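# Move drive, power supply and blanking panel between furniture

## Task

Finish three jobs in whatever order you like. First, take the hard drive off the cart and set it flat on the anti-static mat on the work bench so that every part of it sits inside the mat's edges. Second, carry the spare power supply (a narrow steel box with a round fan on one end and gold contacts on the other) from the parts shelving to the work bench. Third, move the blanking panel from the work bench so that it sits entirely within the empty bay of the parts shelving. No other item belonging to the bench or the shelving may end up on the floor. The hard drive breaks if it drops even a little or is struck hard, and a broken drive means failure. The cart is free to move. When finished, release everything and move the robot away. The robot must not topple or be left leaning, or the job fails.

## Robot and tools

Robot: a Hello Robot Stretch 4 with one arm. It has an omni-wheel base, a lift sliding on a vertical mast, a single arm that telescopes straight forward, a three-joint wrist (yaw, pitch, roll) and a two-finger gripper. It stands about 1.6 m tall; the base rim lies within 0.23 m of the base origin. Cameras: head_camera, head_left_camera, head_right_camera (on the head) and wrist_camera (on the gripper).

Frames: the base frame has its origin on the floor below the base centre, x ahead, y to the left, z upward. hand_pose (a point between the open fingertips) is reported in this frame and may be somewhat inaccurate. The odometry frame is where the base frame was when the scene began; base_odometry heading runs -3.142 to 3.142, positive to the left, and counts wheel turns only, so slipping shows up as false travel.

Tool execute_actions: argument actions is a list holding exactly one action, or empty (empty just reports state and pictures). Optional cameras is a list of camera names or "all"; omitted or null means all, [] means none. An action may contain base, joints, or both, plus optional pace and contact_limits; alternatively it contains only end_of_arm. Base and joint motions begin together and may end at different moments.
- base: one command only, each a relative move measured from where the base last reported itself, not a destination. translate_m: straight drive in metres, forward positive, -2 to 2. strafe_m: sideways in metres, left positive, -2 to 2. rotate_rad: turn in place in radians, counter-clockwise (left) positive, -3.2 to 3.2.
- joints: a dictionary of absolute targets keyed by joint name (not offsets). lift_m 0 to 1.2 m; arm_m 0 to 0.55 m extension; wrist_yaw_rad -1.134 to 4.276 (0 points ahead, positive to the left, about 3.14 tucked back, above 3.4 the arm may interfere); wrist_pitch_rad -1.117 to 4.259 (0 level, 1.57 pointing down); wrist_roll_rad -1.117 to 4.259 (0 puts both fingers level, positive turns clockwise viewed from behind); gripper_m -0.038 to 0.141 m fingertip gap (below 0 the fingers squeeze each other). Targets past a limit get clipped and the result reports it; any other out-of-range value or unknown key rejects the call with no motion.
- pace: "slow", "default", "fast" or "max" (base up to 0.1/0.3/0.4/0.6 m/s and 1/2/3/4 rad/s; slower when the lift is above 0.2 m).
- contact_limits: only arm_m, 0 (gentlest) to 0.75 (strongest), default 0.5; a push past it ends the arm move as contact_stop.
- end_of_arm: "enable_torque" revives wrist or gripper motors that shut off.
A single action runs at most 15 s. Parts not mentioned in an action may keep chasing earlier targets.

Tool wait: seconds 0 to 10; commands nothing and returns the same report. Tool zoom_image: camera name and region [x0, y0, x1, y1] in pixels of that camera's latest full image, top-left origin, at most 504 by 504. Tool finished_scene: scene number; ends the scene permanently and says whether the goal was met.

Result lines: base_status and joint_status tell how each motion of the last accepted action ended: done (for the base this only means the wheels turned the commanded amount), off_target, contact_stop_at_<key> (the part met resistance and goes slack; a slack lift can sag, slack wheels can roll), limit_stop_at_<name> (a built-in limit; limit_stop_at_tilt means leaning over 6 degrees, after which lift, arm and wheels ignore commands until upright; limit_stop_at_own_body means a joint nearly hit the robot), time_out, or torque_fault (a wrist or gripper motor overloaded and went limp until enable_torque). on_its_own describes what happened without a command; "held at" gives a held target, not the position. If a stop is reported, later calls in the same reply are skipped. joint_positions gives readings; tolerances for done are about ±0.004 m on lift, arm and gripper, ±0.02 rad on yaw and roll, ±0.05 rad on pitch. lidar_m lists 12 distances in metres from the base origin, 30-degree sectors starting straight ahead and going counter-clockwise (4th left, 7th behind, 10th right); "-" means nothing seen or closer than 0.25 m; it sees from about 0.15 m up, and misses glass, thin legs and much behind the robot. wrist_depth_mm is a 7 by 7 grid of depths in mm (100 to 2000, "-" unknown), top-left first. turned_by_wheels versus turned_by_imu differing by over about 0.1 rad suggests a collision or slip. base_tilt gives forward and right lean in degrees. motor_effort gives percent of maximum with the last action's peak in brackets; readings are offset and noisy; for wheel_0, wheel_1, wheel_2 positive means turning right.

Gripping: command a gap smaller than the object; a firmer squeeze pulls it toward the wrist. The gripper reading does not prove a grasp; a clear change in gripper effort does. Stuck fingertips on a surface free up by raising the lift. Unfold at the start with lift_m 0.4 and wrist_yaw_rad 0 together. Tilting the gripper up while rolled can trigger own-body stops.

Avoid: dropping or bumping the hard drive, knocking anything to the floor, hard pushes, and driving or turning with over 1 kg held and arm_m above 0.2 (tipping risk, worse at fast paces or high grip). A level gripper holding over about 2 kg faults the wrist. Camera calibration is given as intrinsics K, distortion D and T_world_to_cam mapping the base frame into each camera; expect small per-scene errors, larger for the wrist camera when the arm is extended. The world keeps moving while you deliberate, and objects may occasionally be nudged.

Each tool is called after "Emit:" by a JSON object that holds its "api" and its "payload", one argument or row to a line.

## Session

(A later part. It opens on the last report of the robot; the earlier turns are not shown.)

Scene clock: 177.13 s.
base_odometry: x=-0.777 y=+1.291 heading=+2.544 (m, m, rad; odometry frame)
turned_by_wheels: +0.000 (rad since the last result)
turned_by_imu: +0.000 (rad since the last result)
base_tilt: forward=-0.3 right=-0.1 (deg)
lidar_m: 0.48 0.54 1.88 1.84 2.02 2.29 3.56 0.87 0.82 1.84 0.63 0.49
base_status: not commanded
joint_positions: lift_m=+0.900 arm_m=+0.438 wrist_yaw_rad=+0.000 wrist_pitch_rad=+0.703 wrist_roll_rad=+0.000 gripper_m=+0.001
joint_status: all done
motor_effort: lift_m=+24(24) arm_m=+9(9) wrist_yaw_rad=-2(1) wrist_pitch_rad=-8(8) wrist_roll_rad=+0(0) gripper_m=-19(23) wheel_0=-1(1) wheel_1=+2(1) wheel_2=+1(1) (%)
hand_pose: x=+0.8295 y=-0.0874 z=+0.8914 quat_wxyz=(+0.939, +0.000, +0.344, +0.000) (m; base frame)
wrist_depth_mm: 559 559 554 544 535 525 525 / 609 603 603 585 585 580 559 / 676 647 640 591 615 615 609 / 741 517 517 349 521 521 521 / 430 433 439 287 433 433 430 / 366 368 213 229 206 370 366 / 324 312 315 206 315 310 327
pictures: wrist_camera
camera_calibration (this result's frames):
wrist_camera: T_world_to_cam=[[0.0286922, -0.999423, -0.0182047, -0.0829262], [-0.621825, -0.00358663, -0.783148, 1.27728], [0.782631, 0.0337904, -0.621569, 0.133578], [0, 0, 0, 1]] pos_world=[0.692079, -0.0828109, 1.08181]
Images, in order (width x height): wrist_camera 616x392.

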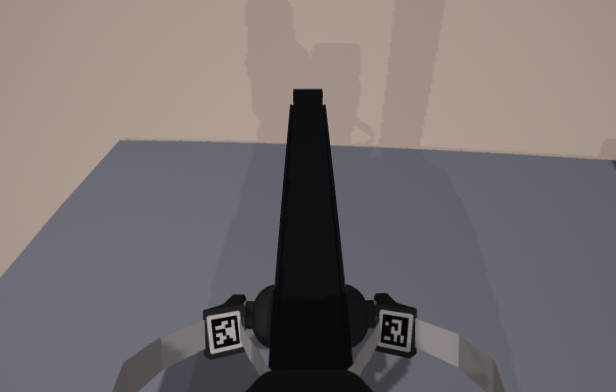

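Emit:
{"api": "execute_actions", "payload": {
  "actions": [
    {"base":{"translate_m":-0.4},"joints":{"arm_m":0.05,"lift_m":1.0}}
  ],
  "cameras": []
}}

Emit:
{"api": "execute_actions", "payload": {
  "actions": [
    {"base":{"rotate_rad":3.14},"pace":"slow"}
  ],
  "cameras": ["head_camera"]
}}

Emit:
{"api": "execute_actions", "payload": {
  "actions": [
    {"base":{"translate_m":1.7},"joints":{"lift_m":0.5}}
  ],
  "cameras": ["head_camera","head_left_camera"]
}}

Scene clock: 199.00 s.
base_odometry: x=-0.446 y=+1.066 heading=+2.544 (m, m, rad; odometry frame)
turned_by_wheels: +0.000 (rad since the last result)
turned_by_imu: -0.002 (rad since the last result)
base_tilt: forward=-0.3 right=-0.3 (deg)
lidar_m: 0.49 0.94 1.91 1.88 2.03 2.30 2.72 0.84 0.62 0.62 1.20 0.89
base_status: done
joint_positions: lift_m=+1.000 arm_m=+0.052 wrist_yaw_rad=+0.000 wrist_pitch_rad=+0.703 wrist_roll_rad=+0.000 gripper_m=+0.001
joint_status: all done
motor_effort: lift_m=+23(25) arm_m=-9(11) wrist_yaw_rad=-3(3) wrist_pitch_rad=-9(9) wrist_roll_rad=+0(0) gripper_m=-20(20) wheel_0=+0(5) wheel_1=-1(4) wheel_2=-2(8) (%)
hand_pose: x=+0.4425 y=-0.0875 z=+0.9913 quat_wxyz=(+0.939, +0.000, +0.344, +0.000) (m; base frame)
wrist_depth_mm: 1336 1336 1308 1308 1255 1255 1229 / 1430 1464 1160 1138 1138 1160 1118 / 1618 1537 854 778 854 866 842 / 1808 1708 798 349 750 741 759 / 1661 1576 1661 289 1661 1661 1618 / 1397 1366 213 230 206 1430 1366 / 1205 1160 1160 205 1160 1182 1229
pictures: none
No camera images: the call's "cameras" was empty. Leave "cameras" out to get every camera's image.

Scene clock: 203.43 s.
base_odometry: x=-0.446 y=+1.066 heading=-0.599 (m, m, rad; odometry frame)
turned_by_wheels: +3.140 (rad since the last result)
turned_by_imu: +3.114 (rad since the last result)
base_tilt: forward=-0.3 right=-0.2 (deg)
lidar_m: 0.50 0.84 0.61 0.61 1.19 0.88 0.89 0.92 1.94 1.89 1.97 2.27
base_status: done
joint_positions: lift_m=+1.000 arm_m=+0.052 wrist_yaw_rad=+0.000 wrist_pitch_rad=+0.703 wrist_roll_rad=+0.000 gripper_m=+0.001
joint_status: not commanded
motor_effort: lift_m=+23(23) arm_m=-9(9) wrist_yaw_rad=-1(1) wrist_pitch_rad=-9(9) wrist_roll_rad=+0(0) gripper_m=-21(21) wheel_0=-1(5) wheel_1=-2(6) wheel_2=-1(5) (%)
hand_pose: x=+0.4425 y=-0.0874 z=+0.9913 quat_wxyz=(+0.939, +0.000, +0.344, +0.000) (m; base frame)
wrist_depth_mm: - - - - - - - / - - - - - - - / 904 - - - - - - / 931 1921 1983 347 1921 1983 1983 / 931 1576 1661 286 1661 1618 1661 / 946 1308 213 229 206 1397 1366 / 960 1098 1160 206 1182 1182 1229
pictures: head_camera
Images, in order (width x height): head_camera 420x560.

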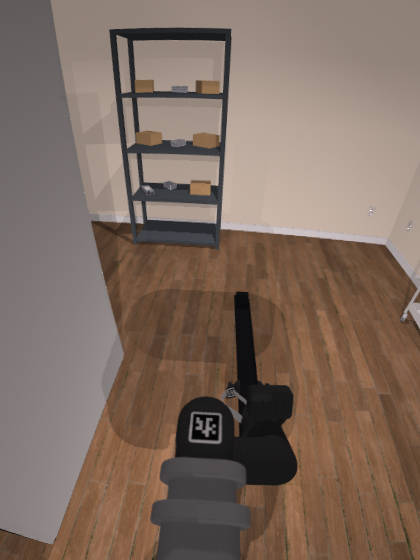

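Scene clock: 210.60 s.
base_odometry: x=+0.958 y=+0.107 heading=-0.599 (m, m, rad; odometry frame)
turned_by_wheels: +0.000 (rad since the last result)
turned_by_imu: +0.006 (rad since the last result)
base_tilt: forward=-0.3 right=-0.1 (deg)
lidar_m: 0.48 0.95 1.76 1.71 0.76 0.77 3.29 2.68 1.62 1.58 1.85 1.41
base_status: done
joint_positions: lift_m=+0.500 arm_m=+0.052 wrist_yaw_rad=+0.000 wrist_pitch_rad=+0.703 wrist_roll_rad=+0.000 gripper_m=+0.001
joint_status: all done
motor_effort: lift_m=+16(22) arm_m=-8(9) wrist_yaw_rad=-2(0) wrist_pitch_rad=-9(8) wrist_roll_rad=+0(0) gripper_m=-20(20) wheel_0=-1(4) wheel_1=+0(4) wheel_2=+1(9) (%)
hand_pose: x=+0.4425 y=-0.0874 z=+0.4919 quat_wxyz=(+0.939, +0.000, +0.344, +0.000) (m; base frame)
wrist_depth_mm: 597 597 597 991 1025 1008 1008 / 1160 1160 1160 1042 1098 1098 1060 / 1229 1255 1229 683 1229 1205 1205 / 1008 1025 991 347 1118 1118 1138 / 891 891 878 287 946 931 931 / 788 809 213 230 206 809 788 / 699 676 676 205 676 676 707
pictures: head_camera, head_left_camera
Images, in order (width x height): head_camera 420x560, head_left_camera 420x672.

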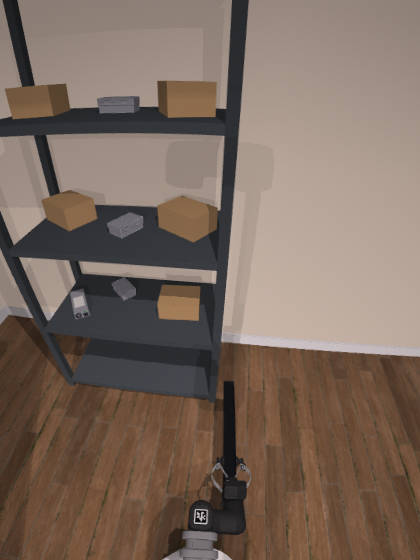

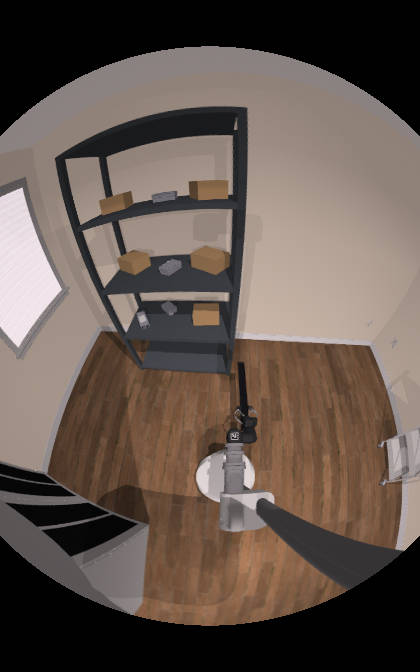

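Emit:
{"api": "execute_actions", "payload": {
  "actions": [
    {"base":{"rotate_rad":-0.07},"joints":{"wrist_yaw_rad":1.57,"arm_m":0.15},"pace":"slow"}
  ],
  "cameras": []
}}

Emit:
{"api": "execute_actions", "payload": {
  "actions": [
    {"base":{"strafe_m":0.2},"joints":{"lift_m":0.22,"arm_m":0.4},"pace":"slow"}
  ],
  "cameras": ["head_camera","head_left_camera","wrist_camera"]
}}

Scene clock: 225.47 s.
base_odometry: x=+0.958 y=+0.107 heading=-0.669 (m, m, rad; odometry frame)
turned_by_wheels: -0.070 (rad since the last result)
turned_by_imu: -0.070 (rad since the last result)
base_tilt: forward=-0.4 right=-0.2 (deg)
lidar_m: 0.88 0.46 0.56 1.71 0.77 0.74 3.33 2.80 2.07 1.57 2.01 1.42
base_status: done
joint_positions: lift_m=+0.500 arm_m=+0.148 wrist_yaw_rad=+1.569 wrist_pitch_rad=+0.703 wrist_roll_rad=+0.000 gripper_m=+0.001
joint_status: all done
motor_effort: lift_m=+16(16) arm_m=+9(10) wrist_yaw_rad=+0(7) wrist_pitch_rad=-9(9) wrist_roll_rad=+0(0) gripper_m=-20(21) wheel_0=+1(4) wheel_1=+0(4) wheel_2=+1(3) (%)
hand_pose: x=+0.4070 y=+0.2199 z=+0.4919 quat_wxyz=(+0.664, -0.243, +0.244, +0.663) (m; base frame)
wrist_depth_mm: 1336 1576 1576 1618 1576 1576 707 / 1308 1661 1661 1708 1708 1661 1336 / 1308 1430 1430 1281 1430 1366 1366 / 1138 1138 1138 347 1118 1042 1008 / 917 946 960 287 960 904 820 / 798 798 213 230 206 798 741 / 715 683 683 206 676 668 691
pictures: none
No camera images: the call's "cameras" was empty. Leave "cameras" out to get every camera's image.

Scene clock: 229.23 s.
base_odometry: x=+1.082 y=+0.264 heading=-0.669 (m, m, rad; odometry frame)
turned_by_wheels: +0.000 (rad since the last result)
turned_by_imu: -0.001 (rad since the last result)
base_tilt: forward=-0.4 right=-0.2 (deg)
lidar_m: 0.88 0.71 1.59 1.50 0.78 0.62 1.22 3.14 2.29 1.77 1.99 1.46
base_status: done
joint_positions: lift_m=+0.220 arm_m=+0.398 wrist_yaw_rad=+1.570 wrist_pitch_rad=+0.703 wrist_roll_rad=+0.000 gripper_m=+0.001
joint_status: all done
motor_effort: lift_m=+16(16) arm_m=+9(8) wrist_yaw_rad=+2(1) wrist_pitch_rad=-9(9) wrist_roll_rad=+0(0) gripper_m=-22(20) wheel_0=+0(5) wheel_1=+2(4) wheel_2=+1(1) (%)
hand_pose: x=+0.6570 y=+0.2200 z=+0.2120 quat_wxyz=(+0.664, -0.243, +0.244, +0.664) (m; base frame)
wrist_depth_mm: 1336 1366 1397 1397 1366 1205 1025 / 1160 1138 1098 1098 1078 1025 991 / 854 831 820 750 820 661 661 / 668 661 661 349 654 554 530 / 549 554 554 289 549 517 436 / 466 473 213 230 206 455 382 / 413 397 399 206 399 392 357
pictures: head_camera, head_left_camera, wrist_camera
camera_calibration (this result's frames):
wrist_camera: T_world_to_cam=[[0.999449, 0.0277139, -0.018281, -0.646794], [0.00293406, -0.622204, -0.78285, 0.364567], [-0.0330703, 0.782365, -0.621942, 0.207174], [0, 0, 0, 1]] pos_world=[0.652219, 0.0826748, 0.402428]
Images, in order (width x height): head_camera 420x560, head_left_camera 420x672, wrist_camera 616x392.

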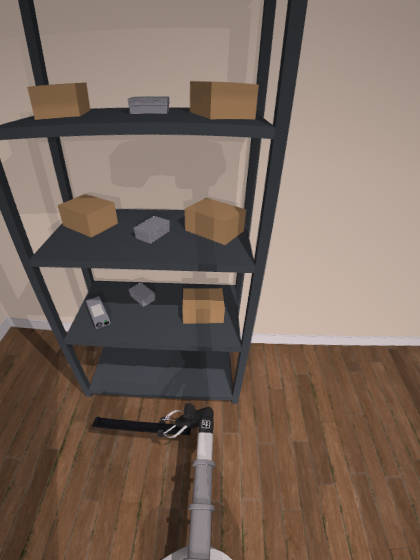

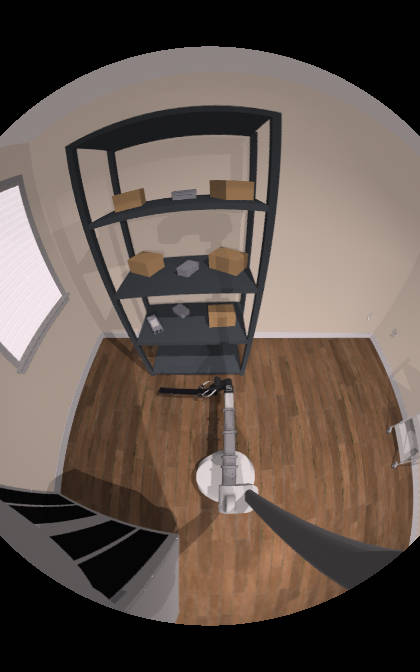

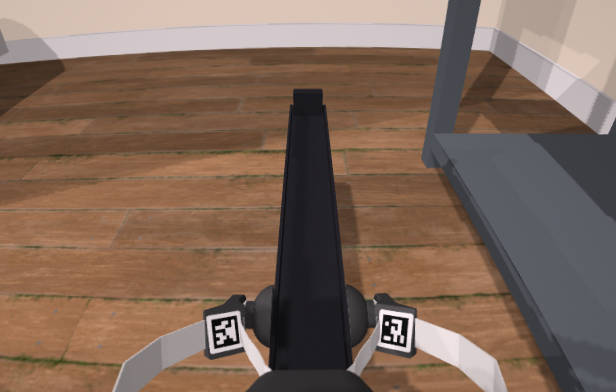

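Emit:
{"api": "execute_actions", "payload": {
  "actions": [
    {"base":{"strafe_m":0.05},"joints":{"lift_m":0.17},"pace":"slow"}
  ],
  "cameras": []
}}

Emit:
{"api": "execute_actions", "payload": {
  "actions": [
    {"base":{"translate_m":0.1},"joints":{"arm_m":0.5},"pace":"slow","contact_limits":{"arm_m":0.2}}
  ],
  "cameras": ["head_camera","head_left_camera","wrist_camera"]
}}

Scene clock: 247.97 s.
base_odometry: x=+1.113 y=+0.303 heading=-0.669 (m, m, rad; odometry frame)
turned_by_wheels: +0.000 (rad since the last result)
turned_by_imu: -0.001 (rad since the last result)
base_tilt: forward=-0.4 right=-0.2 (deg)
lidar_m: 0.87 0.66 1.51 1.47 0.77 0.58 1.07 3.20 2.35 1.81 1.96 1.45
base_status: done
joint_positions: lift_m=+0.170 arm_m=+0.398 wrist_yaw_rad=+1.570 wrist_pitch_rad=+0.703 wrist_roll_rad=+0.000 gripper_m=+0.001
joint_status: all done
motor_effort: lift_m=+16(15) arm_m=+8(8) wrist_yaw_rad=-2(1) wrist_pitch_rad=-9(9) wrist_roll_rad=+0(0) gripper_m=-24(20) wheel_0=-2(5) wheel_1=+0(4) wheel_2=+1(0) (%)
hand_pose: x=+0.6570 y=+0.2200 z=+0.1619 quat_wxyz=(+0.664, -0.243, +0.244, +0.664) (m; base frame)
wrist_depth_mm: 1336 1281 1336 1308 1308 1182 1042 / 1025 991 976 960 960 904 946 / 741 732 723 654 715 591 559 / 591 580 580 349 580 492 449 / 484 480 480 289 480 462 382 / 407 410 213 230 206 407 379 / 364 347 347 206 347 342 357
pictures: none
No camera images: the call's "cameras" was empty. Leave "cameras" out to get every camera's image.

Scene clock: 250.27 s.
base_odometry: x=+1.191 y=+0.241 heading=-0.669 (m, m, rad; odometry frame)
turned_by_wheels: +0.000 (rad since the last result)
turned_by_imu: +0.000 (rad since the last result)
base_tilt: forward=-0.2 right=-0.2 (deg)
lidar_m: 0.77 0.81 1.50 1.47 0.91 0.69 1.08 3.19 2.33 1.83 1.85 0.85
base_status: done
joint_positions: lift_m=+0.170 arm_m=+0.498 wrist_yaw_rad=+1.570 wrist_pitch_rad=+0.703 wrist_roll_rad=+0.000 gripper_m=+0.001
joint_status: all done
motor_effort: lift_m=+16(16) arm_m=+9(11) wrist_yaw_rad=-1(2) wrist_pitch_rad=-9(9) wrist_roll_rad=+0(0) gripper_m=-19(21) wheel_0=+0(5) wheel_1=+2(2) wheel_2=-1(4) (%)
contact_limits: arm_m 0.2
hand_pose: x=+0.7570 y=+0.2200 z=+0.1619 quat_wxyz=(+0.664, -0.243, +0.244, +0.664) (m; base frame)
wrist_depth_mm: 1336 1281 1308 1308 1308 1078 750 / 1025 991 960 842 976 931 759 / 732 732 723 530 559 559 564 / 580 574 585 349 449 449 452 / 477 484 480 287 377 373 370 / 407 413 213 229 206 317 315 / 362 347 349 206 271 266 278
pictures: head_camera, head_left_camera, wrist_camera
camera_calibration (this result's frames):
wrist_camera: T_world_to_cam=[[0.999449, 0.0277138, -0.018281, -0.747663], [0.00293398, -0.622204, -0.78285, 0.325122], [-0.0330702, 0.782365, -0.621942, 0.179377], [0, 0, 0, 1]] pos_world=[0.752229, 0.0826747, 0.352416]
Images, in order (width x height): head_camera 420x560, head_left_camera 420x672, wrist_camera 616x392.

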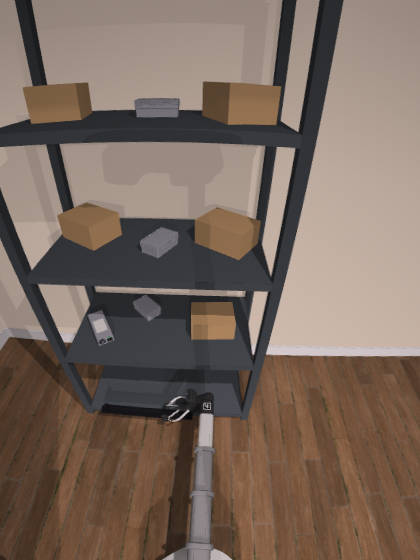

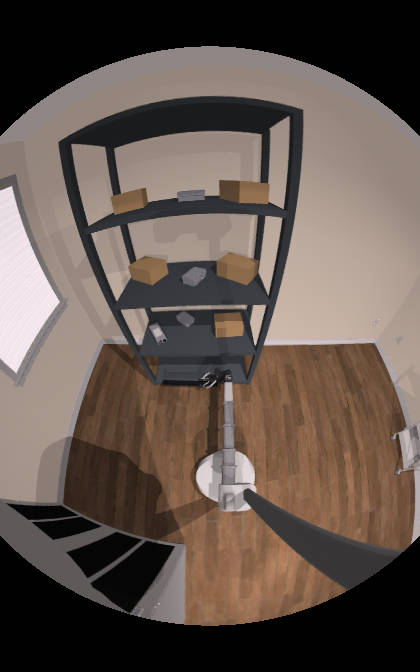

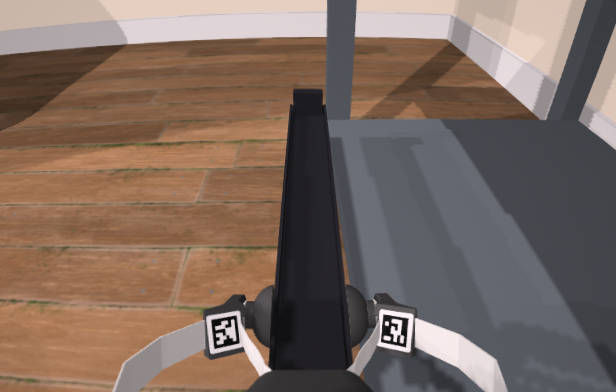

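Emit:
{"api": "execute_actions", "payload": {
  "actions": [
    {"base":{"translate_m":0.14},"joints":{"arm_m":0.55},"pace":"slow","contact_limits":{"arm_m":0.2}}
  ],
  "cameras": ["head_camera","wrist_camera"]
}}

Scene clock: 268.37 s.
base_odometry: x=+1.301 y=+0.154 heading=-0.669 (m, m, rad; odometry frame)
turned_by_wheels: +0.000 (rad since the last result)
turned_by_imu: +0.000 (rad since the last result)
base_tilt: forward=-0.3 right=-0.1 (deg)
lidar_m: 0.63 0.66 0.90 1.45 1.09 0.82 1.05 3.16 1.89 1.83 1.63 0.70
base_status: done
joint_positions: lift_m=+0.170 arm_m=+0.548 wrist_yaw_rad=+1.570 wrist_pitch_rad=+0.703 wrist_roll_rad=+0.000 gripper_m=+0.001
joint_status: all done
motor_effort: lift_m=+16(16) arm_m=+9(10) wrist_yaw_rad=+0(1) wrist_pitch_rad=-9(9) wrist_roll_rad=+0(0) gripper_m=-22(19) wheel_0=+2(5) wheel_1=+1(2) wheel_2=-1(3) (%)
contact_limits: arm_m 0.2
hand_pose: x=+0.8070 y=+0.2200 z=+0.1619 quat_wxyz=(+0.664, -0.243, +0.244, +0.664) (m; base frame)
wrist_depth_mm: 1308 1308 1281 1308 1205 574 504 / 1008 976 854 960 960 615 508 / 741 723 591 512 559 564 496 / 580 574 449 349 449 449 452 / 480 480 377 287 375 375 370 / 407 397 213 231 205 317 315 / 359 272 271 206 271 267 279
pictures: head_camera, wrist_camera
camera_calibration (this result's frames):
wrist_camera: T_world_to_cam=[[0.999449, 0.0277138, -0.0182809, -0.797632], [0.00293404, -0.622204, -0.78285, 0.324975], [-0.0330702, 0.782365, -0.621942, 0.18103], [0, 0, 0, 1]] pos_world=[0.802226, 0.0826747, 0.352416]
Images, in order (width x height): head_camera 420x560, wrist_camera 616x392.

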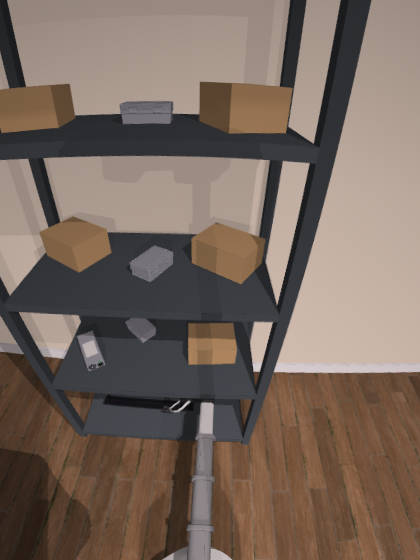

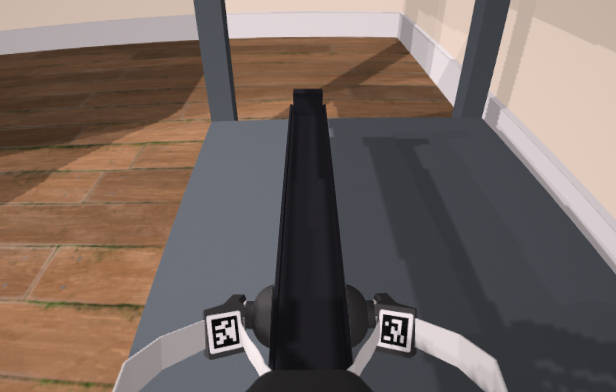

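Emit:
{"api": "execute_actions", "payload": {
  "actions": [
    {"joints":{"lift_m":0.103},"pace":"slow"}
  ],
  "cameras": ["wrist_camera"]
}}

Scene clock: 273.47 s.
base_odometry: x=+1.301 y=+0.154 heading=-0.669 (m, m, rad; odometry frame)
turned_by_wheels: +0.000 (rad since the last result)
turned_by_imu: +0.000 (rad since the last result)
base_tilt: forward=-0.3 right=-0.1 (deg)
lidar_m: 0.62 0.67 0.91 1.44 1.13 0.82 1.06 3.18 1.91 1.85 1.64 0.67
base_status: not commanded
joint_positions: lift_m=+0.103 arm_m=+0.548 wrist_yaw_rad=+1.570 wrist_pitch_rad=+0.703 wrist_roll_rad=+0.000 gripper_m=+0.001
joint_status: all done
motor_effort: lift_m=+16(14) arm_m=+9(9) wrist_yaw_rad=+1(1) wrist_pitch_rad=-9(9) wrist_roll_rad=+0(0) gripper_m=-23(21) wheel_0=+2(2) wheel_1=+1(1) wheel_2=-1(1) (%)
hand_pose: x=+0.8070 y=+0.2200 z=+0.0950 quat_wxyz=(+0.664, -0.243, +0.244, +0.664) (m; base frame)
wrist_depth_mm: 1205 1160 1078 1118 1078 574 504 / 820 788 564 564 564 569 496 / 585 585 424 418 421 421 427 / 469 449 340 325 338 338 338 / 387 293 283 276 283 281 278 / 329 241 213 229 205 239 236 / 287 204 204 206 204 201 -
pictures: wrist_camera
camera_calibration (this result's frames):
wrist_camera: T_world_to_cam=[[0.999449, 0.0277138, -0.018281, -0.798858], [0.00293397, -0.622204, -0.78285, 0.272537], [-0.0330702, 0.782365, -0.621942, 0.13937], [0, 0, 0, 1]] pos_world=[0.802227, 0.0826747, 0.285432]
Images, in order (width x height): wrist_camera 616x392.

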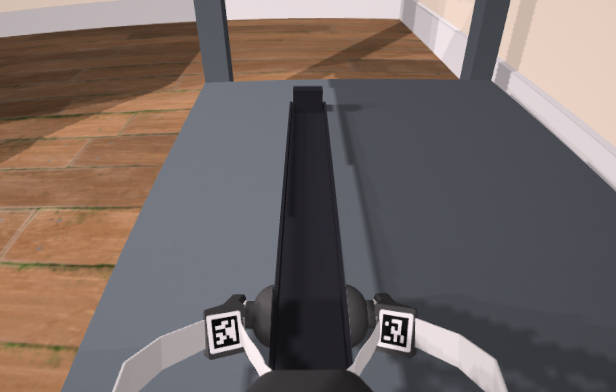

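Emit:
{"api": "execute_actions", "payload": {
  "actions": [
    {"joints":{"gripper_m":0.09},"pace":"slow"}
  ],
  "cameras": []
}}

Emit:
{"api": "execute_actions", "payload": {
  "actions": [
    {"joints":{"lift_m":0.17},"pace":"slow"}
  ],
  "cameras": []
}}

Emit:
{"api": "execute_actions", "payload": {
  "actions": [
    {"joints":{"arm_m":0.1},"base":{"translate_m":-0.14}}
  ],
  "cameras": []
}}

Emit:
{"api": "execute_actions", "payload": {
  "actions": [
    {"joints":{"wrist_yaw_rad":0,"lift_m":0.5,"wrist_pitch_rad":0.4,"gripper_m":0.11},"base":{"strafe_m":0.5}}
  ],
  "cameras": ["head_camera","wrist_camera"]
}}

Scene clock: 290.53 s.
base_odometry: x=+1.301 y=+0.154 heading=-0.669 (m, m, rad; odometry frame)
turned_by_wheels: +0.000 (rad since the last result)
turned_by_imu: -0.001 (rad since the last result)
base_tilt: forward=-0.2 right=-0.2 (deg)
lidar_m: 0.64 0.66 0.92 1.47 1.11 0.79 1.04 3.19 1.91 1.83 1.65 0.69
base_status: not commanded
joint_positions: lift_m=+0.103 arm_m=+0.549 wrist_yaw_rad=+1.568 wrist_pitch_rad=+0.699 wrist_roll_rad=+0.000 gripper_m=+0.090
joint_status: all done
motor_effort: lift_m=+16(16) arm_m=+9(9) wrist_yaw_rad=+4(2) wrist_pitch_rad=+2(9) wrist_roll_rad=-1(0) gripper_m=+0(21) wheel_0=+2(2) wheel_1=+1(1) wheel_2=-1(1) (%)
hand_pose: x=+0.8074 y=+0.2206 z=+0.0958 quat_wxyz=(+0.665, -0.242, +0.243, +0.664) (m; base frame)
wrist_depth_mm: 1229 1182 1060 1160 1078 569 504 / 831 820 574 574 574 574 492 / 609 597 430 427 430 430 445 / 469 452 343 338 343 343 343 / 392 297 287 285 287 285 283 / 330 244 212 243 217 243 240 / 291 211 210 154 210 209 -
pictures: none
No camera images: the call's "cameras" was empty. Leave "cameras" out to get every camera's image.

Scene clock: 291.97 s.
base_odometry: x=+1.301 y=+0.154 heading=-0.669 (m, m, rad; odometry frame)
turned_by_wheels: +0.000 (rad since the last result)
turned_by_imu: +0.000 (rad since the last result)
base_tilt: forward=-0.3 right=-0.2 (deg)
lidar_m: 0.63 0.67 0.89 1.46 1.10 0.80 1.06 3.16 1.91 1.84 1.62 0.68
base_status: not commanded
joint_positions: lift_m=+0.170 arm_m=+0.549 wrist_yaw_rad=+1.570 wrist_pitch_rad=+0.701 wrist_roll_rad=+0.000 gripper_m=+0.090
joint_status: all done
motor_effort: lift_m=+23(24) arm_m=+8(9) wrist_yaw_rad=-1(3) wrist_pitch_rad=-4(4) wrist_roll_rad=-1(0) gripper_m=-1(2) wheel_0=+2(2) wheel_1=+1(1) wheel_2=-1(1) (%)
hand_pose: x=+0.8071 y=+0.2203 z=+0.1618 quat_wxyz=(+0.665, -0.243, +0.243, +0.664) (m; base frame)
wrist_depth_mm: 1336 1308 1281 1336 1229 574 504 / 1008 991 891 960 960 615 508 / 732 723 585 559 564 564 496 / 585 585 455 452 449 449 449 / 477 480 375 375 377 375 368 / 407 397 217 319 217 319 315 / 362 296 273 213 276 276 279
pictures: none
No camera images: the call's "cameras" was empty. Leave "cameras" out to get every camera's image.

Scene clock: 294.37 s.
base_odometry: x=+1.191 y=+0.241 heading=-0.669 (m, m, rad; odometry frame)
turned_by_wheels: +0.000 (rad since the last result)
turned_by_imu: -0.001 (rad since the last result)
base_tilt: forward=-0.3 right=-0.2 (deg)
lidar_m: 0.77 0.81 1.51 1.48 0.91 0.64 1.05 3.20 2.34 1.82 1.85 0.80
base_status: done
joint_positions: lift_m=+0.170 arm_m=+0.102 wrist_yaw_rad=+1.570 wrist_pitch_rad=+0.702 wrist_roll_rad=+0.000 gripper_m=+0.090
joint_status: all done
motor_effort: lift_m=+23(23) arm_m=-9(8) wrist_yaw_rad=-2(1) wrist_pitch_rad=-4(4) wrist_roll_rad=-1(1) gripper_m=-2(1) wheel_0=+0(4) wheel_1=+2(2) wheel_2=-2(7) (%)
hand_pose: x=+0.3601 y=+0.2203 z=+0.1617 quat_wxyz=(+0.664, -0.243, +0.243, +0.664) (m; base frame)
wrist_depth_mm: 1336 1281 1308 1281 1308 1336 1281 / 1025 991 976 976 976 976 750 / 750 732 723 723 723 732 634 / 580 580 580 585 580 580 574 / 480 484 488 484 484 480 480 / 410 413 218 418 216 410 407 / 364 357 351 254 355 355 362
pictures: none
No camera images: the call's "cameras" was empty. Leave "cameras" out to get every camera's image.

Scene clock: 297.37 s.
base_odometry: x=+1.502 y=+0.633 heading=-0.669 (m, m, rad; odometry frame)
turned_by_wheels: +0.000 (rad since the last result)
turned_by_imu: -0.003 (rad since the last result)
base_tilt: forward=-0.3 right=-0.2 (deg)
lidar_m: 0.75 1.32 0.97 0.96 0.95 0.65 0.63 0.64 2.88 2.31 1.84 0.80
base_status: done
joint_positions: lift_m=+0.500 arm_m=+0.102 wrist_yaw_rad=+0.000 wrist_pitch_rad=+0.402 wrist_roll_rad=+0.000 gripper_m=+0.110
joint_status: all done
motor_effort: lift_m=+23(24) arm_m=-9(9) wrist_yaw_rad=-3(8) wrist_pitch_rad=-7(10) wrist_roll_rad=+0(0) gripper_m=-3(1) wheel_0=+0(10) wheel_1=-2(6) wheel_2=-1(2) (%)
hand_pose: x=+0.5379 y=-0.0873 z=+0.5649 quat_wxyz=(+0.980, +0.000, +0.200, +0.000) (m; base frame)
wrist_depth_mm: 854 866 854 878 866 878 866 / 904 904 904 904 917 904 878 / 946 931 691 741 750 647 615 / 991 480 496 500 500 500 500 / 1078 1042 1078 1078 1078 1078 1078 / 1098 574 931 1008 976 960 1098 / 917 854 778 149 798 798 866
pictures: head_camera, wrist_camera
camera_calibration (this result's frames):
wrist_camera: T_world_to_cam=[[0.0331314, -0.999409, -0.0091301, -0.0879016], [-0.36237, -0.00349838, -0.932028, 0.78484], [0.931445, 0.0341878, -0.362272, -0.0676602], [0, 0, 0, 1]] pos_world=[0.350337, -0.0827909, 0.706179]
Images, in order (width x height): head_camera 420x560, wrist_camera 616x392.

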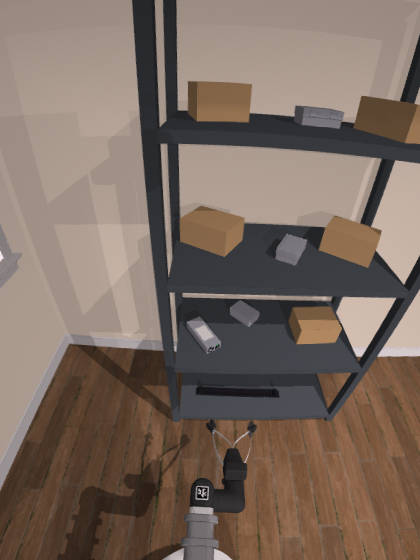

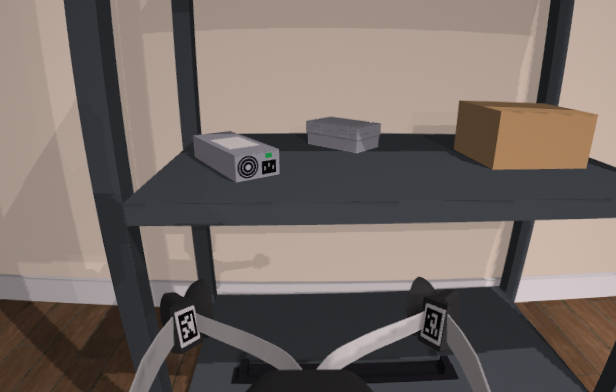

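Emit:
{"api": "execute_actions", "payload": {
  "actions": [
    {"joints":{"wrist_yaw_rad":0.45,"lift_m":0.515,"wrist_pitch_rad":0.45,"gripper_m":0.1,"arm_m":0.42},"base":{"strafe_m":0.03},"pace":"slow"}
  ],
  "cameras": ["wrist_camera"]
}}

Scene clock: 314.57 s.
base_odometry: x=+1.520 y=+0.657 heading=-0.670 (m, m, rad; odometry frame)
turned_by_wheels: -0.001 (rad since the last result)
turned_by_imu: -0.001 (rad since the last result)
base_tilt: forward=-0.3 right=-0.1 (deg)
lidar_m: 0.75 1.32 0.95 0.94 0.92 0.66 0.62 0.64 2.89 2.36 1.87 0.81
base_status: done
joint_positions: lift_m=+0.515 arm_m=+0.418 wrist_yaw_rad=+0.448 wrist_pitch_rad=+0.453 wrist_roll_rad=+0.000 gripper_m=+0.100
joint_status: all done
motor_effort: lift_m=+23(24) arm_m=+10(9) wrist_yaw_rad=+5(5) wrist_pitch_rad=-8(9) wrist_roll_rad=-1(0) gripper_m=-1(5) wheel_0=-3(7) wheel_1=-1(5) wheel_2=-3(5) (%)
hand_pose: x=+0.8608 y=+0.0336 z=+0.5667 quat_wxyz=(+0.950, -0.050, +0.219, +0.217) (m; base frame)
wrist_depth_mm: 147 741 676 609 549 496 466 / 150 788 715 634 580 517 480 / 158 820 759 676 597 544 508 / 168 201 809 691 357 459 377 / 185 204 866 342 279 296 336 / 960 210 222 270 245 254 263 / 866 208 213 148 220 216 -
pictures: wrist_camera
camera_calibration (this result's frames):
wrist_camera: T_world_to_cam=[[0.462126, -0.886749, -0.0107719, -0.34985], [-0.367019, -0.180184, -0.912596, 0.902843], [0.807302, 0.425687, -0.408722, -0.251899], [0, 0, 0, 1]] pos_world=[0.696393, -0.0403207, 0.717205]
Images, in order (width x height): wrist_camera 616x392.

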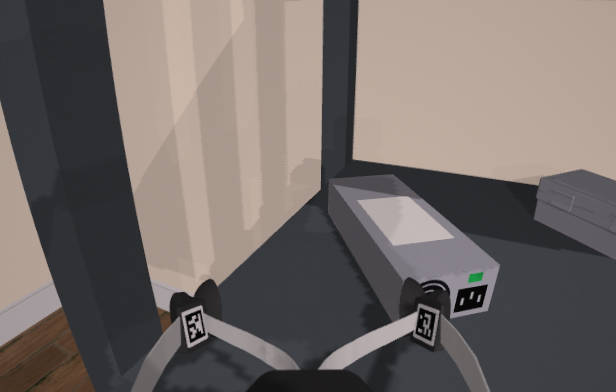

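Emit:
{"api": "execute_actions", "payload": {
  "actions": [
    {"joints":{"arm_m":0.34,"lift_m":0.53},"pace":"slow"}
  ],
  "cameras": []
}}

Emit:
{"api": "execute_actions", "payload": {
  "actions": [
    {"base":{"strafe_m":-0.135},"pace":"slow"}
  ],
  "cameras": []
}}

Emit:
{"api": "execute_actions", "payload": {
  "actions": [
    {"joints":{"arm_m":0.42,"lift_m":0.505},"pace":"slow"}
  ],
  "cameras": ["wrist_camera"]
}}

Scene clock: 329.47 s.
base_odometry: x=+1.520 y=+0.657 heading=-0.670 (m, m, rad; odometry frame)
turned_by_wheels: +0.000 (rad since the last result)
turned_by_imu: +0.000 (rad since the last result)
base_tilt: forward=-0.3 right=-0.2 (deg)
lidar_m: 0.76 1.30 0.97 0.95 0.94 0.65 0.63 0.63 2.92 2.36 1.83 0.79
base_status: not commanded
joint_positions: lift_m=+0.530 arm_m=+0.342 wrist_yaw_rad=+0.450 wrist_pitch_rad=+0.452 wrist_roll_rad=+0.000 gripper_m=+0.100
joint_status: all done
motor_effort: lift_m=+23(24) arm_m=-9(9) wrist_yaw_rad=-2(5) wrist_pitch_rad=-7(12) wrist_roll_rad=-1(1) gripper_m=+2(1) wheel_0=-2(2) wheel_1=-1(1) wheel_2=-3(4) (%)
hand_pose: x=+0.7841 y=+0.0341 z=+0.5818 quat_wxyz=(+0.950, -0.050, +0.219, +0.217) (m; base frame)
wrist_depth_mm: 917 209 723 683 597 559 525 / 946 224 759 723 634 585 544 / 976 976 798 768 668 621 569 / 991 1078 270 788 424 504 436 / 1025 1138 281 368 334 327 366 / 1008 1060 223 293 270 287 285 / 904 878 290 149 238 235 -
pictures: none
No camera images: the call's "cameras" was empty. Leave "cameras" out to get every camera's image.

Scene clock: 331.97 s.
base_odometry: x=+1.436 y=+0.551 heading=-0.670 (m, m, rad; odometry frame)
turned_by_wheels: +0.000 (rad since the last result)
turned_by_imu: +0.000 (rad since the last result)
base_tilt: forward=-0.2 right=-0.2 (deg)
lidar_m: 0.76 0.78 1.08 1.08 0.94 0.63 0.62 2.81 2.75 2.22 1.84 0.81
base_status: done
joint_positions: lift_m=+0.530 arm_m=+0.342 wrist_yaw_rad=+0.450 wrist_pitch_rad=+0.452 wrist_roll_rad=+0.000 gripper_m=+0.100
joint_status: not commanded
motor_effort: lift_m=+23(23) arm_m=-9(9) wrist_yaw_rad=-1(0) wrist_pitch_rad=-7(7) wrist_roll_rad=-1(1) gripper_m=-2(5) wheel_0=+1(5) wheel_1=-1(4) wheel_2=+0(3) (%)
hand_pose: x=+0.7841 y=+0.0341 z=+0.5818 quat_wxyz=(+0.950, -0.050, +0.219, +0.217) (m; base frame)
wrist_depth_mm: 266 854 759 654 615 564 521 / 276 931 798 699 647 591 544 / 291 960 866 699 676 609 574 / 317 1025 585 424 500 436 469 / 1078 351 370 366 368 366 366 / 1060 330 222 294 270 289 285 / 891 389 866 149 238 235 -
pictures: none
No camera images: the call's "cameras" was empty. Leave "cameras" out to get every camera's image.

Scene clock: 334.03 s.
base_odometry: x=+1.436 y=+0.551 heading=-0.670 (m, m, rad; odometry frame)
turned_by_wheels: +0.000 (rad since the last result)
turned_by_imu: +0.000 (rad since the last result)
base_tilt: forward=-0.3 right=-0.1 (deg)
lidar_m: 0.77 0.79 1.08 1.06 0.92 0.67 0.62 2.83 2.75 2.20 1.84 0.81
base_status: not commanded
joint_positions: lift_m=+0.505 arm_m=+0.418 wrist_yaw_rad=+0.450 wrist_pitch_rad=+0.452 wrist_roll_rad=+0.000 gripper_m=+0.100
joint_status: all done
motor_effort: lift_m=+15(23) arm_m=+9(9) wrist_yaw_rad=-2(1) wrist_pitch_rad=-7(7) wrist_roll_rad=+0(1) gripper_m=-2(1) wheel_0=+1(1) wheel_1=-1(1) wheel_2=+0(0) (%)
hand_pose: x=+0.8610 y=+0.0341 z=+0.5574 quat_wxyz=(+0.950, -0.050, +0.219, +0.217) (m; base frame)
wrist_depth_mm: 866 759 668 597 549 500 466 / 931 809 715 627 580 521 484 / 1025 878 759 640 603 535 504 / 1078 946 392 384 439 362 364 / 1098 320 297 301 324 320 319 / 250 252 222 256 236 251 250 / 251 214 203 149 208 206 -
pictures: wrist_camera
camera_calibration (this result's frames):
wrist_camera: T_world_to_cam=[[0.463486, -0.886038, -0.0108718, -0.350778], [-0.366447, -0.180489, -0.912765, 0.894172], [0.806782, 0.427038, -0.40834, -0.255839], [0, 0, 0, 1]] pos_world=[0.696654, -0.0401612, 0.707886]
Images, in order (width x height): wrist_camera 616x392.

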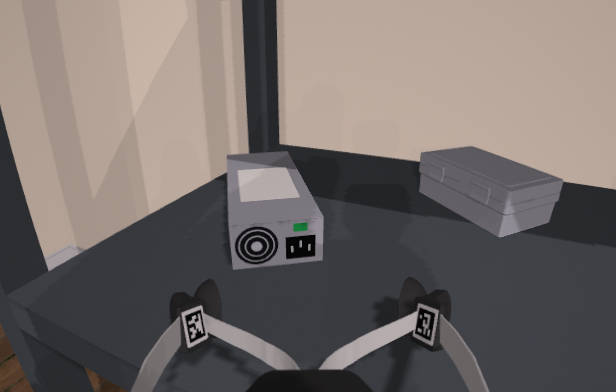

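Emit:
{"api": "execute_actions", "payload": {
  "actions": [
    {"joints":{"arm_m":0.55,"wrist_yaw_rad":0.6},"base":{"strafe_m":0.03},"pace":"slow"}
  ],
  "cameras": ["wrist_camera"]
}}

Scene clock: 344.67 s.
base_odometry: x=+1.455 y=+0.575 heading=-0.670 (m, m, rad; odometry frame)
turned_by_wheels: +0.000 (rad since the last result)
turned_by_imu: -0.001 (rad since the last result)
base_tilt: forward=-0.3 right=-0.2 (deg)
lidar_m: 0.76 0.79 1.05 1.03 0.93 0.66 0.62 2.85 2.79 2.25 1.86 0.81
base_status: done
joint_positions: lift_m=+0.505 arm_m=+0.548 wrist_yaw_rad=+0.602 wrist_pitch_rad=+0.450 wrist_roll_rad=+0.000 gripper_m=+0.100
joint_status: all done
motor_effort: lift_m=+15(15) arm_m=+9(9) wrist_yaw_rad=-7(7) wrist_pitch_rad=-1(7) wrist_roll_rad=-1(1) gripper_m=-3(5) wheel_0=+0(4) wheel_1=+0(3) wheel_2=+0(1) (%)
hand_pose: x=+0.9828 y=+0.0750 z=+0.5580 quat_wxyz=(+0.931, -0.066, +0.213, +0.289) (m; base frame)
wrist_depth_mm: 891 723 603 477 445 392 357 / 946 788 634 500 462 407 370 / 960 854 683 530 488 427 387 / 1008 917 723 442 445 430 397 / 1042 1025 294 251 329 309 245 / 991 253 198 198 216 254 241 / 213 207 171 169 204 207 -
pictures: wrist_camera
camera_calibration (this result's frames):
wrist_camera: T_world_to_cam=[[0.592386, -0.805582, -0.0108113, -0.503719], [-0.333264, -0.232804, -0.91364, 0.918497], [0.733495, 0.54483, -0.406381, -0.309251], [0, 0, 0, 1]] pos_world=[0.831332, -0.0234675, 0.708056]
Images, in order (width x height): wrist_camera 616x392.

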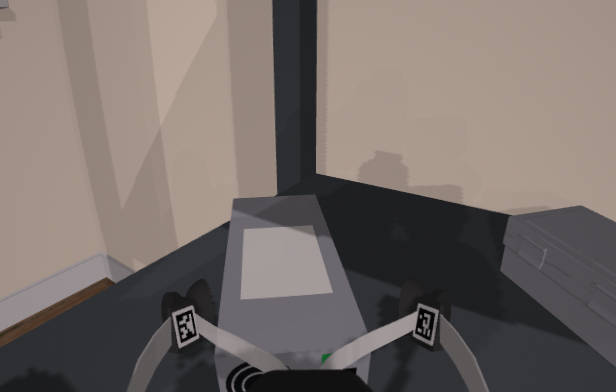

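Left finger touches its side; grips fine. Close.

Emit:
{"api": "execute_actions", "payload": {
  "actions": [
    {"joints":{"gripper_m":0.005},"pace":"slow"}
  ],
  "cameras": []
}}

Emit:
{"api": "execute_actions", "payload": {
  "actions": [
    {"joints":{"lift_m":0.55},"pace":"slow"}
  ],
  "cameras": []
}}

Emit:
{"api": "execute_actions", "payload": {
  "actions": [
    {"joints":{"arm_m":0.1},"base":{"strafe_m":-0.08},"pace":"slow"}
  ],
  "cameras": ["wrist_camera","head_camera"]
}}

Scene clock: 355.53 s.
base_odometry: x=+1.455 y=+0.575 heading=-0.670 (m, m, rad; odometry frame)
turned_by_wheels: +0.000 (rad since the last result)
turned_by_imu: +0.000 (rad since the last result)
base_tilt: forward=-0.3 right=-0.1 (deg)
lidar_m: 0.76 0.80 1.05 1.05 0.93 0.66 0.63 2.83 2.77 2.25 1.86 0.80
base_status: not commanded
joint_positions: lift_m=+0.505 arm_m=+0.548 wrist_yaw_rad=+0.601 wrist_pitch_rad=+0.458 wrist_roll_rad=+0.000 gripper_m=+0.006
joint_status: all done
on_its_own: wrist_pitch_rad is at rest, and its effort (-24) is outside its rest range (-23 to +23)
motor_effort: lift_m=+18(18) arm_m=+8(9) wrist_yaw_rad=-4(16) wrist_pitch_rad=-24(24) wrist_roll_rad=+0(1) gripper_m=-32(26) wheel_0=+2(3) wheel_1=+1(2) wheel_2=+1(1) (%)
hand_pose: x=+0.9822 y=+0.0742 z=+0.5557 quat_wxyz=(+0.930, -0.067, +0.217, +0.288) (m; base frame)
wrist_depth_mm: 891 715 597 477 442 389 355 / 917 768 640 504 466 407 368 / 976 842 683 535 492 430 387 / 1025 946 723 317 418 418 392 / 1042 1008 312 235 310 293 244 / 603 245 196 186 191 244 238 / 205 164 173 155 158 167 -
pictures: none
No camera images: the call's "cameras" was empty. Leave "cameras" out to get every camera's image.

Scene clock: 356.77 s.
base_odometry: x=+1.455 y=+0.575 heading=-0.670 (m, m, rad; odometry frame)
turned_by_wheels: +0.000 (rad since the last result)
turned_by_imu: +0.000 (rad since the last result)
base_tilt: forward=-0.3 right=-0.2 (deg)
lidar_m: 0.76 0.79 1.07 1.02 0.91 0.66 0.62 2.84 2.77 2.26 1.85 0.81
base_status: not commanded
joint_positions: lift_m=+0.549 arm_m=+0.548 wrist_yaw_rad=+0.600 wrist_pitch_rad=+0.462 wrist_roll_rad=+0.000 gripper_m=+0.006
joint_status: all done
on_its_own: wrist_pitch_rad is at rest, and its effort (-34) is outside its rest range (-23 to +23)
motor_effort: lift_m=+26(27) arm_m=+8(8) wrist_yaw_rad=-2(3) wrist_pitch_rad=-34(33) wrist_roll_rad=+0(1) gripper_m=-24(25) wheel_0=+1(2) wheel_1=+0(1) wheel_2=+0(1) (%)
hand_pose: x=+0.9819 y=+0.0738 z=+0.5991 quat_wxyz=(+0.930, -0.068, +0.219, +0.288) (m; base frame)
wrist_depth_mm: 878 715 591 480 442 389 357 / 917 778 640 504 466 407 373 / 976 854 683 535 492 430 384 / 1008 946 732 500 504 449 402 / 1060 1060 723 236 389 387 291 / 1025 991 194 185 190 290 249 / 904 157 173 153 156 167 -
pictures: none
No camera images: the call's "cameras" was empty. Leave "cameras" out to get every camera's image.

Scene clock: 362.53 s.
base_odometry: x=+1.405 y=+0.512 heading=-0.670 (m, m, rad; odometry frame)
turned_by_wheels: +0.000 (rad since the last result)
turned_by_imu: +0.000 (rad since the last result)
base_tilt: forward=-0.3 right=-0.1 (deg)
lidar_m: 0.57 0.59 1.16 1.12 0.93 0.66 0.61 2.82 2.69 2.17 1.83 0.83
base_status: done
joint_positions: lift_m=+0.549 arm_m=+0.102 wrist_yaw_rad=+0.600 wrist_pitch_rad=+0.462 wrist_roll_rad=+0.000 gripper_m=+0.006
joint_status: all done
on_its_own: wrist_pitch_rad is at rest, and its effort (-34) is outside its rest range (-23 to +23)
motor_effort: lift_m=+26(26) arm_m=-9(9) wrist_yaw_rad=-1(3) wrist_pitch_rad=-34(34) wrist_roll_rad=+0(0) gripper_m=-29(25) wheel_0=+1(6) wheel_1=+1(6) wheel_2=+0(0) (%)
hand_pose: x=+0.5350 y=+0.0737 z=+0.5991 quat_wxyz=(+0.930, -0.068, +0.219, +0.288) (m; base frame)
wrist_depth_mm: 991 1160 1182 960 854 778 707 / 1025 1229 1255 1042 891 809 715 / 1042 1255 1397 1060 798 778 676 / 1078 1308 1430 535 525 525 525 / 1138 1308 1397 237 1042 439 397 / 1060 1098 194 185 190 946 878 / 904 157 172 153 157 167 820
pictures: head_camera, wrist_camera
camera_calibration (this result's frames):
wrist_camera: T_world_to_cam=[[0.590776, -0.80676, -0.0110423, -0.238003], [-0.342291, -0.238214, -0.908895, 0.808886], [0.73063, 0.540733, -0.416878, 0.0447487], [0, 0, 0, 1]] pos_world=[0.384787, -0.0235212, 0.751219]
Images, in order (width x height): head_camera 420x560, wrist_camera 616x392.

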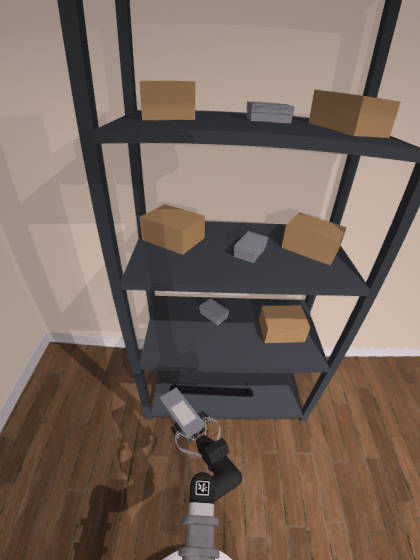

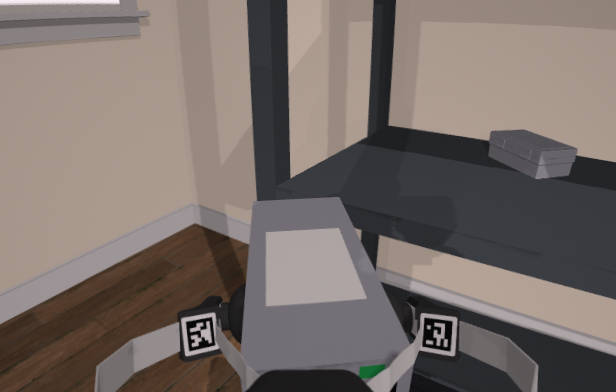

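Emit:
{"api": "execute_actions", "payload": {
  "actions": [
    {"base":{"translate_m":-0.2},"joints":{"arm_m":0.03},"pace":"slow"}
  ],
  "cameras": []
}}

Emit:
{"api": "execute_actions", "payload": {
  "actions": [
    {"base":{"strafe_m":-0.7},"joints":{"wrist_yaw_rad":0}}
  ],
  "cameras": []
}}

Emit:
{"api": "execute_actions", "payload": {
  "actions": [
    {"base":{"translate_m":-1.6},"joints":{"lift_m":1.0}}
  ],
  "cameras": []
}}

Emit:
{"api": "execute_actions", "payload": {
  "actions": [
    {"base":{"rotate_rad":-3.07},"pace":"slow"}
  ],
  "cameras": ["head_camera","head_right_camera"]
}}

Scene clock: 375.43 s.
base_odometry: x=+1.249 y=+0.636 heading=-0.670 (m, m, rad; odometry frame)
turned_by_wheels: +0.000 (rad since the last result)
turned_by_imu: -0.002 (rad since the last result)
base_tilt: forward=-0.3 right=-0.1 (deg)
lidar_m: 0.54 0.49 1.17 1.13 0.64 0.45 0.42 2.60 2.70 2.17 2.13 1.03
base_status: done
joint_positions: lift_m=+0.549 arm_m=+0.032 wrist_yaw_rad=+0.600 wrist_pitch_rad=+0.462 wrist_roll_rad=+0.000 gripper_m=+0.006
joint_status: all done
on_its_own: wrist_pitch_rad is at rest, and its effort (-34) is outside its rest range (-23 to +23)
motor_effort: lift_m=+26(26) arm_m=-8(11) wrist_yaw_rad=-1(0) wrist_pitch_rad=-34(34) wrist_roll_rad=-1(0) gripper_m=-28(29) wheel_0=-1(4) wheel_1=-2(0) wheel_2=+0(7) (%)
hand_pose: x=+0.4650 y=+0.0737 z=+0.5991 quat_wxyz=(+0.930, -0.068, +0.219, +0.288) (m; base frame)
wrist_depth_mm: 976 1160 1430 1308 1078 1008 904 / 1025 1205 1537 1397 1138 1042 931 / 1042 1281 1576 1464 798 820 798 / 1078 1308 1661 1464 1308 1138 621 / 1118 1281 1397 237 1229 1182 1098 / 1060 1098 194 185 190 991 960 / 904 156 172 153 157 166 798
pictures: none
No camera images: the call's "cameras" was empty. Leave "cameras" out to get every camera's image.

Scene clock: 379.10 s.
base_odometry: x=+0.814 y=+0.087 heading=-0.670 (m, m, rad; odometry frame)
turned_by_wheels: +0.000 (rad since the last result)
turned_by_imu: +0.003 (rad since the last result)
base_tilt: forward=-0.3 right=-0.2 (deg)
lidar_m: 0.53 1.03 1.39 1.76 0.75 0.88 3.21 2.68 1.96 1.47 1.95 1.52
base_status: done
joint_positions: lift_m=+0.549 arm_m=+0.032 wrist_yaw_rad=+0.000 wrist_pitch_rad=+0.462 wrist_roll_rad=+0.000 gripper_m=+0.006
joint_status: all done
on_its_own: wrist_pitch_rad is at rest, and its effort (-33) is outside its rest range (-23 to +23)
motor_effort: lift_m=+26(26) arm_m=-9(9) wrist_yaw_rad=-2(20) wrist_pitch_rad=-33(33) wrist_roll_rad=+0(0) gripper_m=-30(25) wheel_0=-2(7) wheel_1=+1(10) wheel_2=+0(2) (%)
hand_pose: x=+0.4607 y=-0.0874 z=+0.5992 quat_wxyz=(+0.973, +0.000, +0.229, +0.000) (m; base frame)
wrist_depth_mm: 1118 1118 1098 1138 1118 1138 1138 / 1182 946 1160 1182 1182 1205 1182 / 831 878 1182 1255 1255 1255 1255 / 1366 1336 1308 1336 1366 1397 1366 / 1229 1255 1229 238 1397 1397 1397 / 976 991 194 185 190 1098 1078 / 917 157 173 153 156 166 917
pictures: none
No camera images: the call's "cameras" was empty. Leave "cameras" out to get every camera's image.

Scene clock: 385.90 s.
base_odometry: x=-0.440 y=+1.081 heading=-0.670 (m, m, rad; odometry frame)
turned_by_wheels: +0.000 (rad since the last result)
turned_by_imu: -0.007 (rad since the last result)
base_tilt: forward=-0.2 right=-0.2 (deg)
lidar_m: 0.53 0.89 0.62 0.62 1.30 0.92 0.87 0.92 1.97 1.89 1.99 2.14
base_status: done
joint_positions: lift_m=+1.000 arm_m=+0.031 wrist_yaw_rad=+0.000 wrist_pitch_rad=+0.462 wrist_roll_rad=+0.000 gripper_m=+0.006
joint_status: all done
on_its_own: wrist_pitch_rad is at rest, and its effort (-33) is outside its rest range (-23 to +23)
motor_effort: lift_m=+25(28) arm_m=-9(9) wrist_yaw_rad=-2(3) wrist_pitch_rad=-33(34) wrist_roll_rad=+0(0) gripper_m=-29(32) wheel_0=+0(5) wheel_1=-1(3) wheel_2=-2(8) (%)
hand_pose: x=+0.4607 y=-0.0874 z=+1.0492 quat_wxyz=(+0.973, +0.000, +0.229, +0.000) (m; base frame)
wrist_depth_mm: - - - - - - - / - - - - - - - / - - - - - - - / - - - - - - - / 1008 - - 238 - - - / 991 1756 195 185 190 1756 1708 / 1025 157 172 153 156 166 1464
pictures: none
No camera images: the call's "cameras" was empty. Leave "cameras" out to get every camera's image.

Scene clock: 390.27 s.
base_odometry: x=-0.440 y=+1.081 heading=+2.543 (m, m, rad; odometry frame)
turned_by_wheels: -3.070 (rad since the last result)
turned_by_imu: -3.046 (rad since the last result)
base_tilt: forward=-0.3 right=-0.2 (deg)
lidar_m: 0.52 0.94 1.94 1.89 2.04 2.30 2.66 0.80 0.62 0.60 1.18 0.86
base_status: done
joint_positions: lift_m=+1.000 arm_m=+0.032 wrist_yaw_rad=+0.000 wrist_pitch_rad=+0.462 wrist_roll_rad=+0.000 gripper_m=+0.006
joint_status: not commanded
on_its_own: wrist_pitch_rad is at rest, and its effort (-33) is outside its rest range (-23 to +23)
motor_effort: lift_m=+25(25) arm_m=-8(9) wrist_yaw_rad=+1(4) wrist_pitch_rad=-33(33) wrist_roll_rad=+0(0) gripper_m=-28(25) wheel_0=+1(4) wheel_1=+1(5) wheel_2=+0(4) (%)
hand_pose: x=+0.4607 y=-0.0875 z=+1.0492 quat_wxyz=(+0.973, +0.000, +0.229, +0.000) (m; base frame)
wrist_depth_mm: 1281 1308 1308 1255 1255 1229 1205 / 1397 1366 1366 1366 1308 1308 1308 / 1464 1464 1430 1397 1397 1366 1336 / 1576 1576 1060 1078 1078 1078 1078 / 1708 891 809 238 809 798 798 / 1708 1618 194 185 190 768 1618 / 1464 157 173 153 156 166 1499
pictures: head_camera, head_right_camera
Images, in order (width x height): head_camera 420x560, head_right_camera 420x672.

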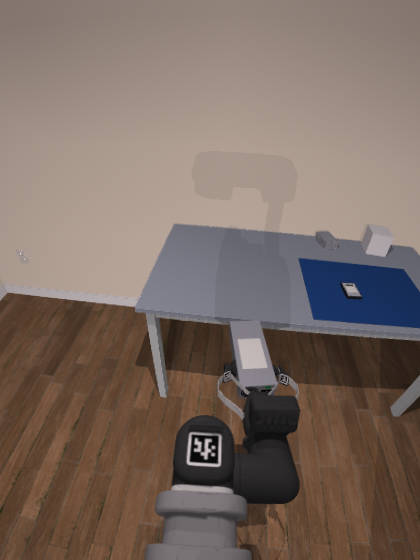

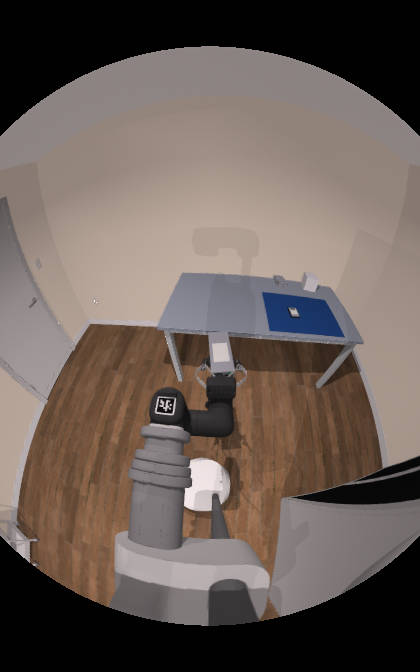

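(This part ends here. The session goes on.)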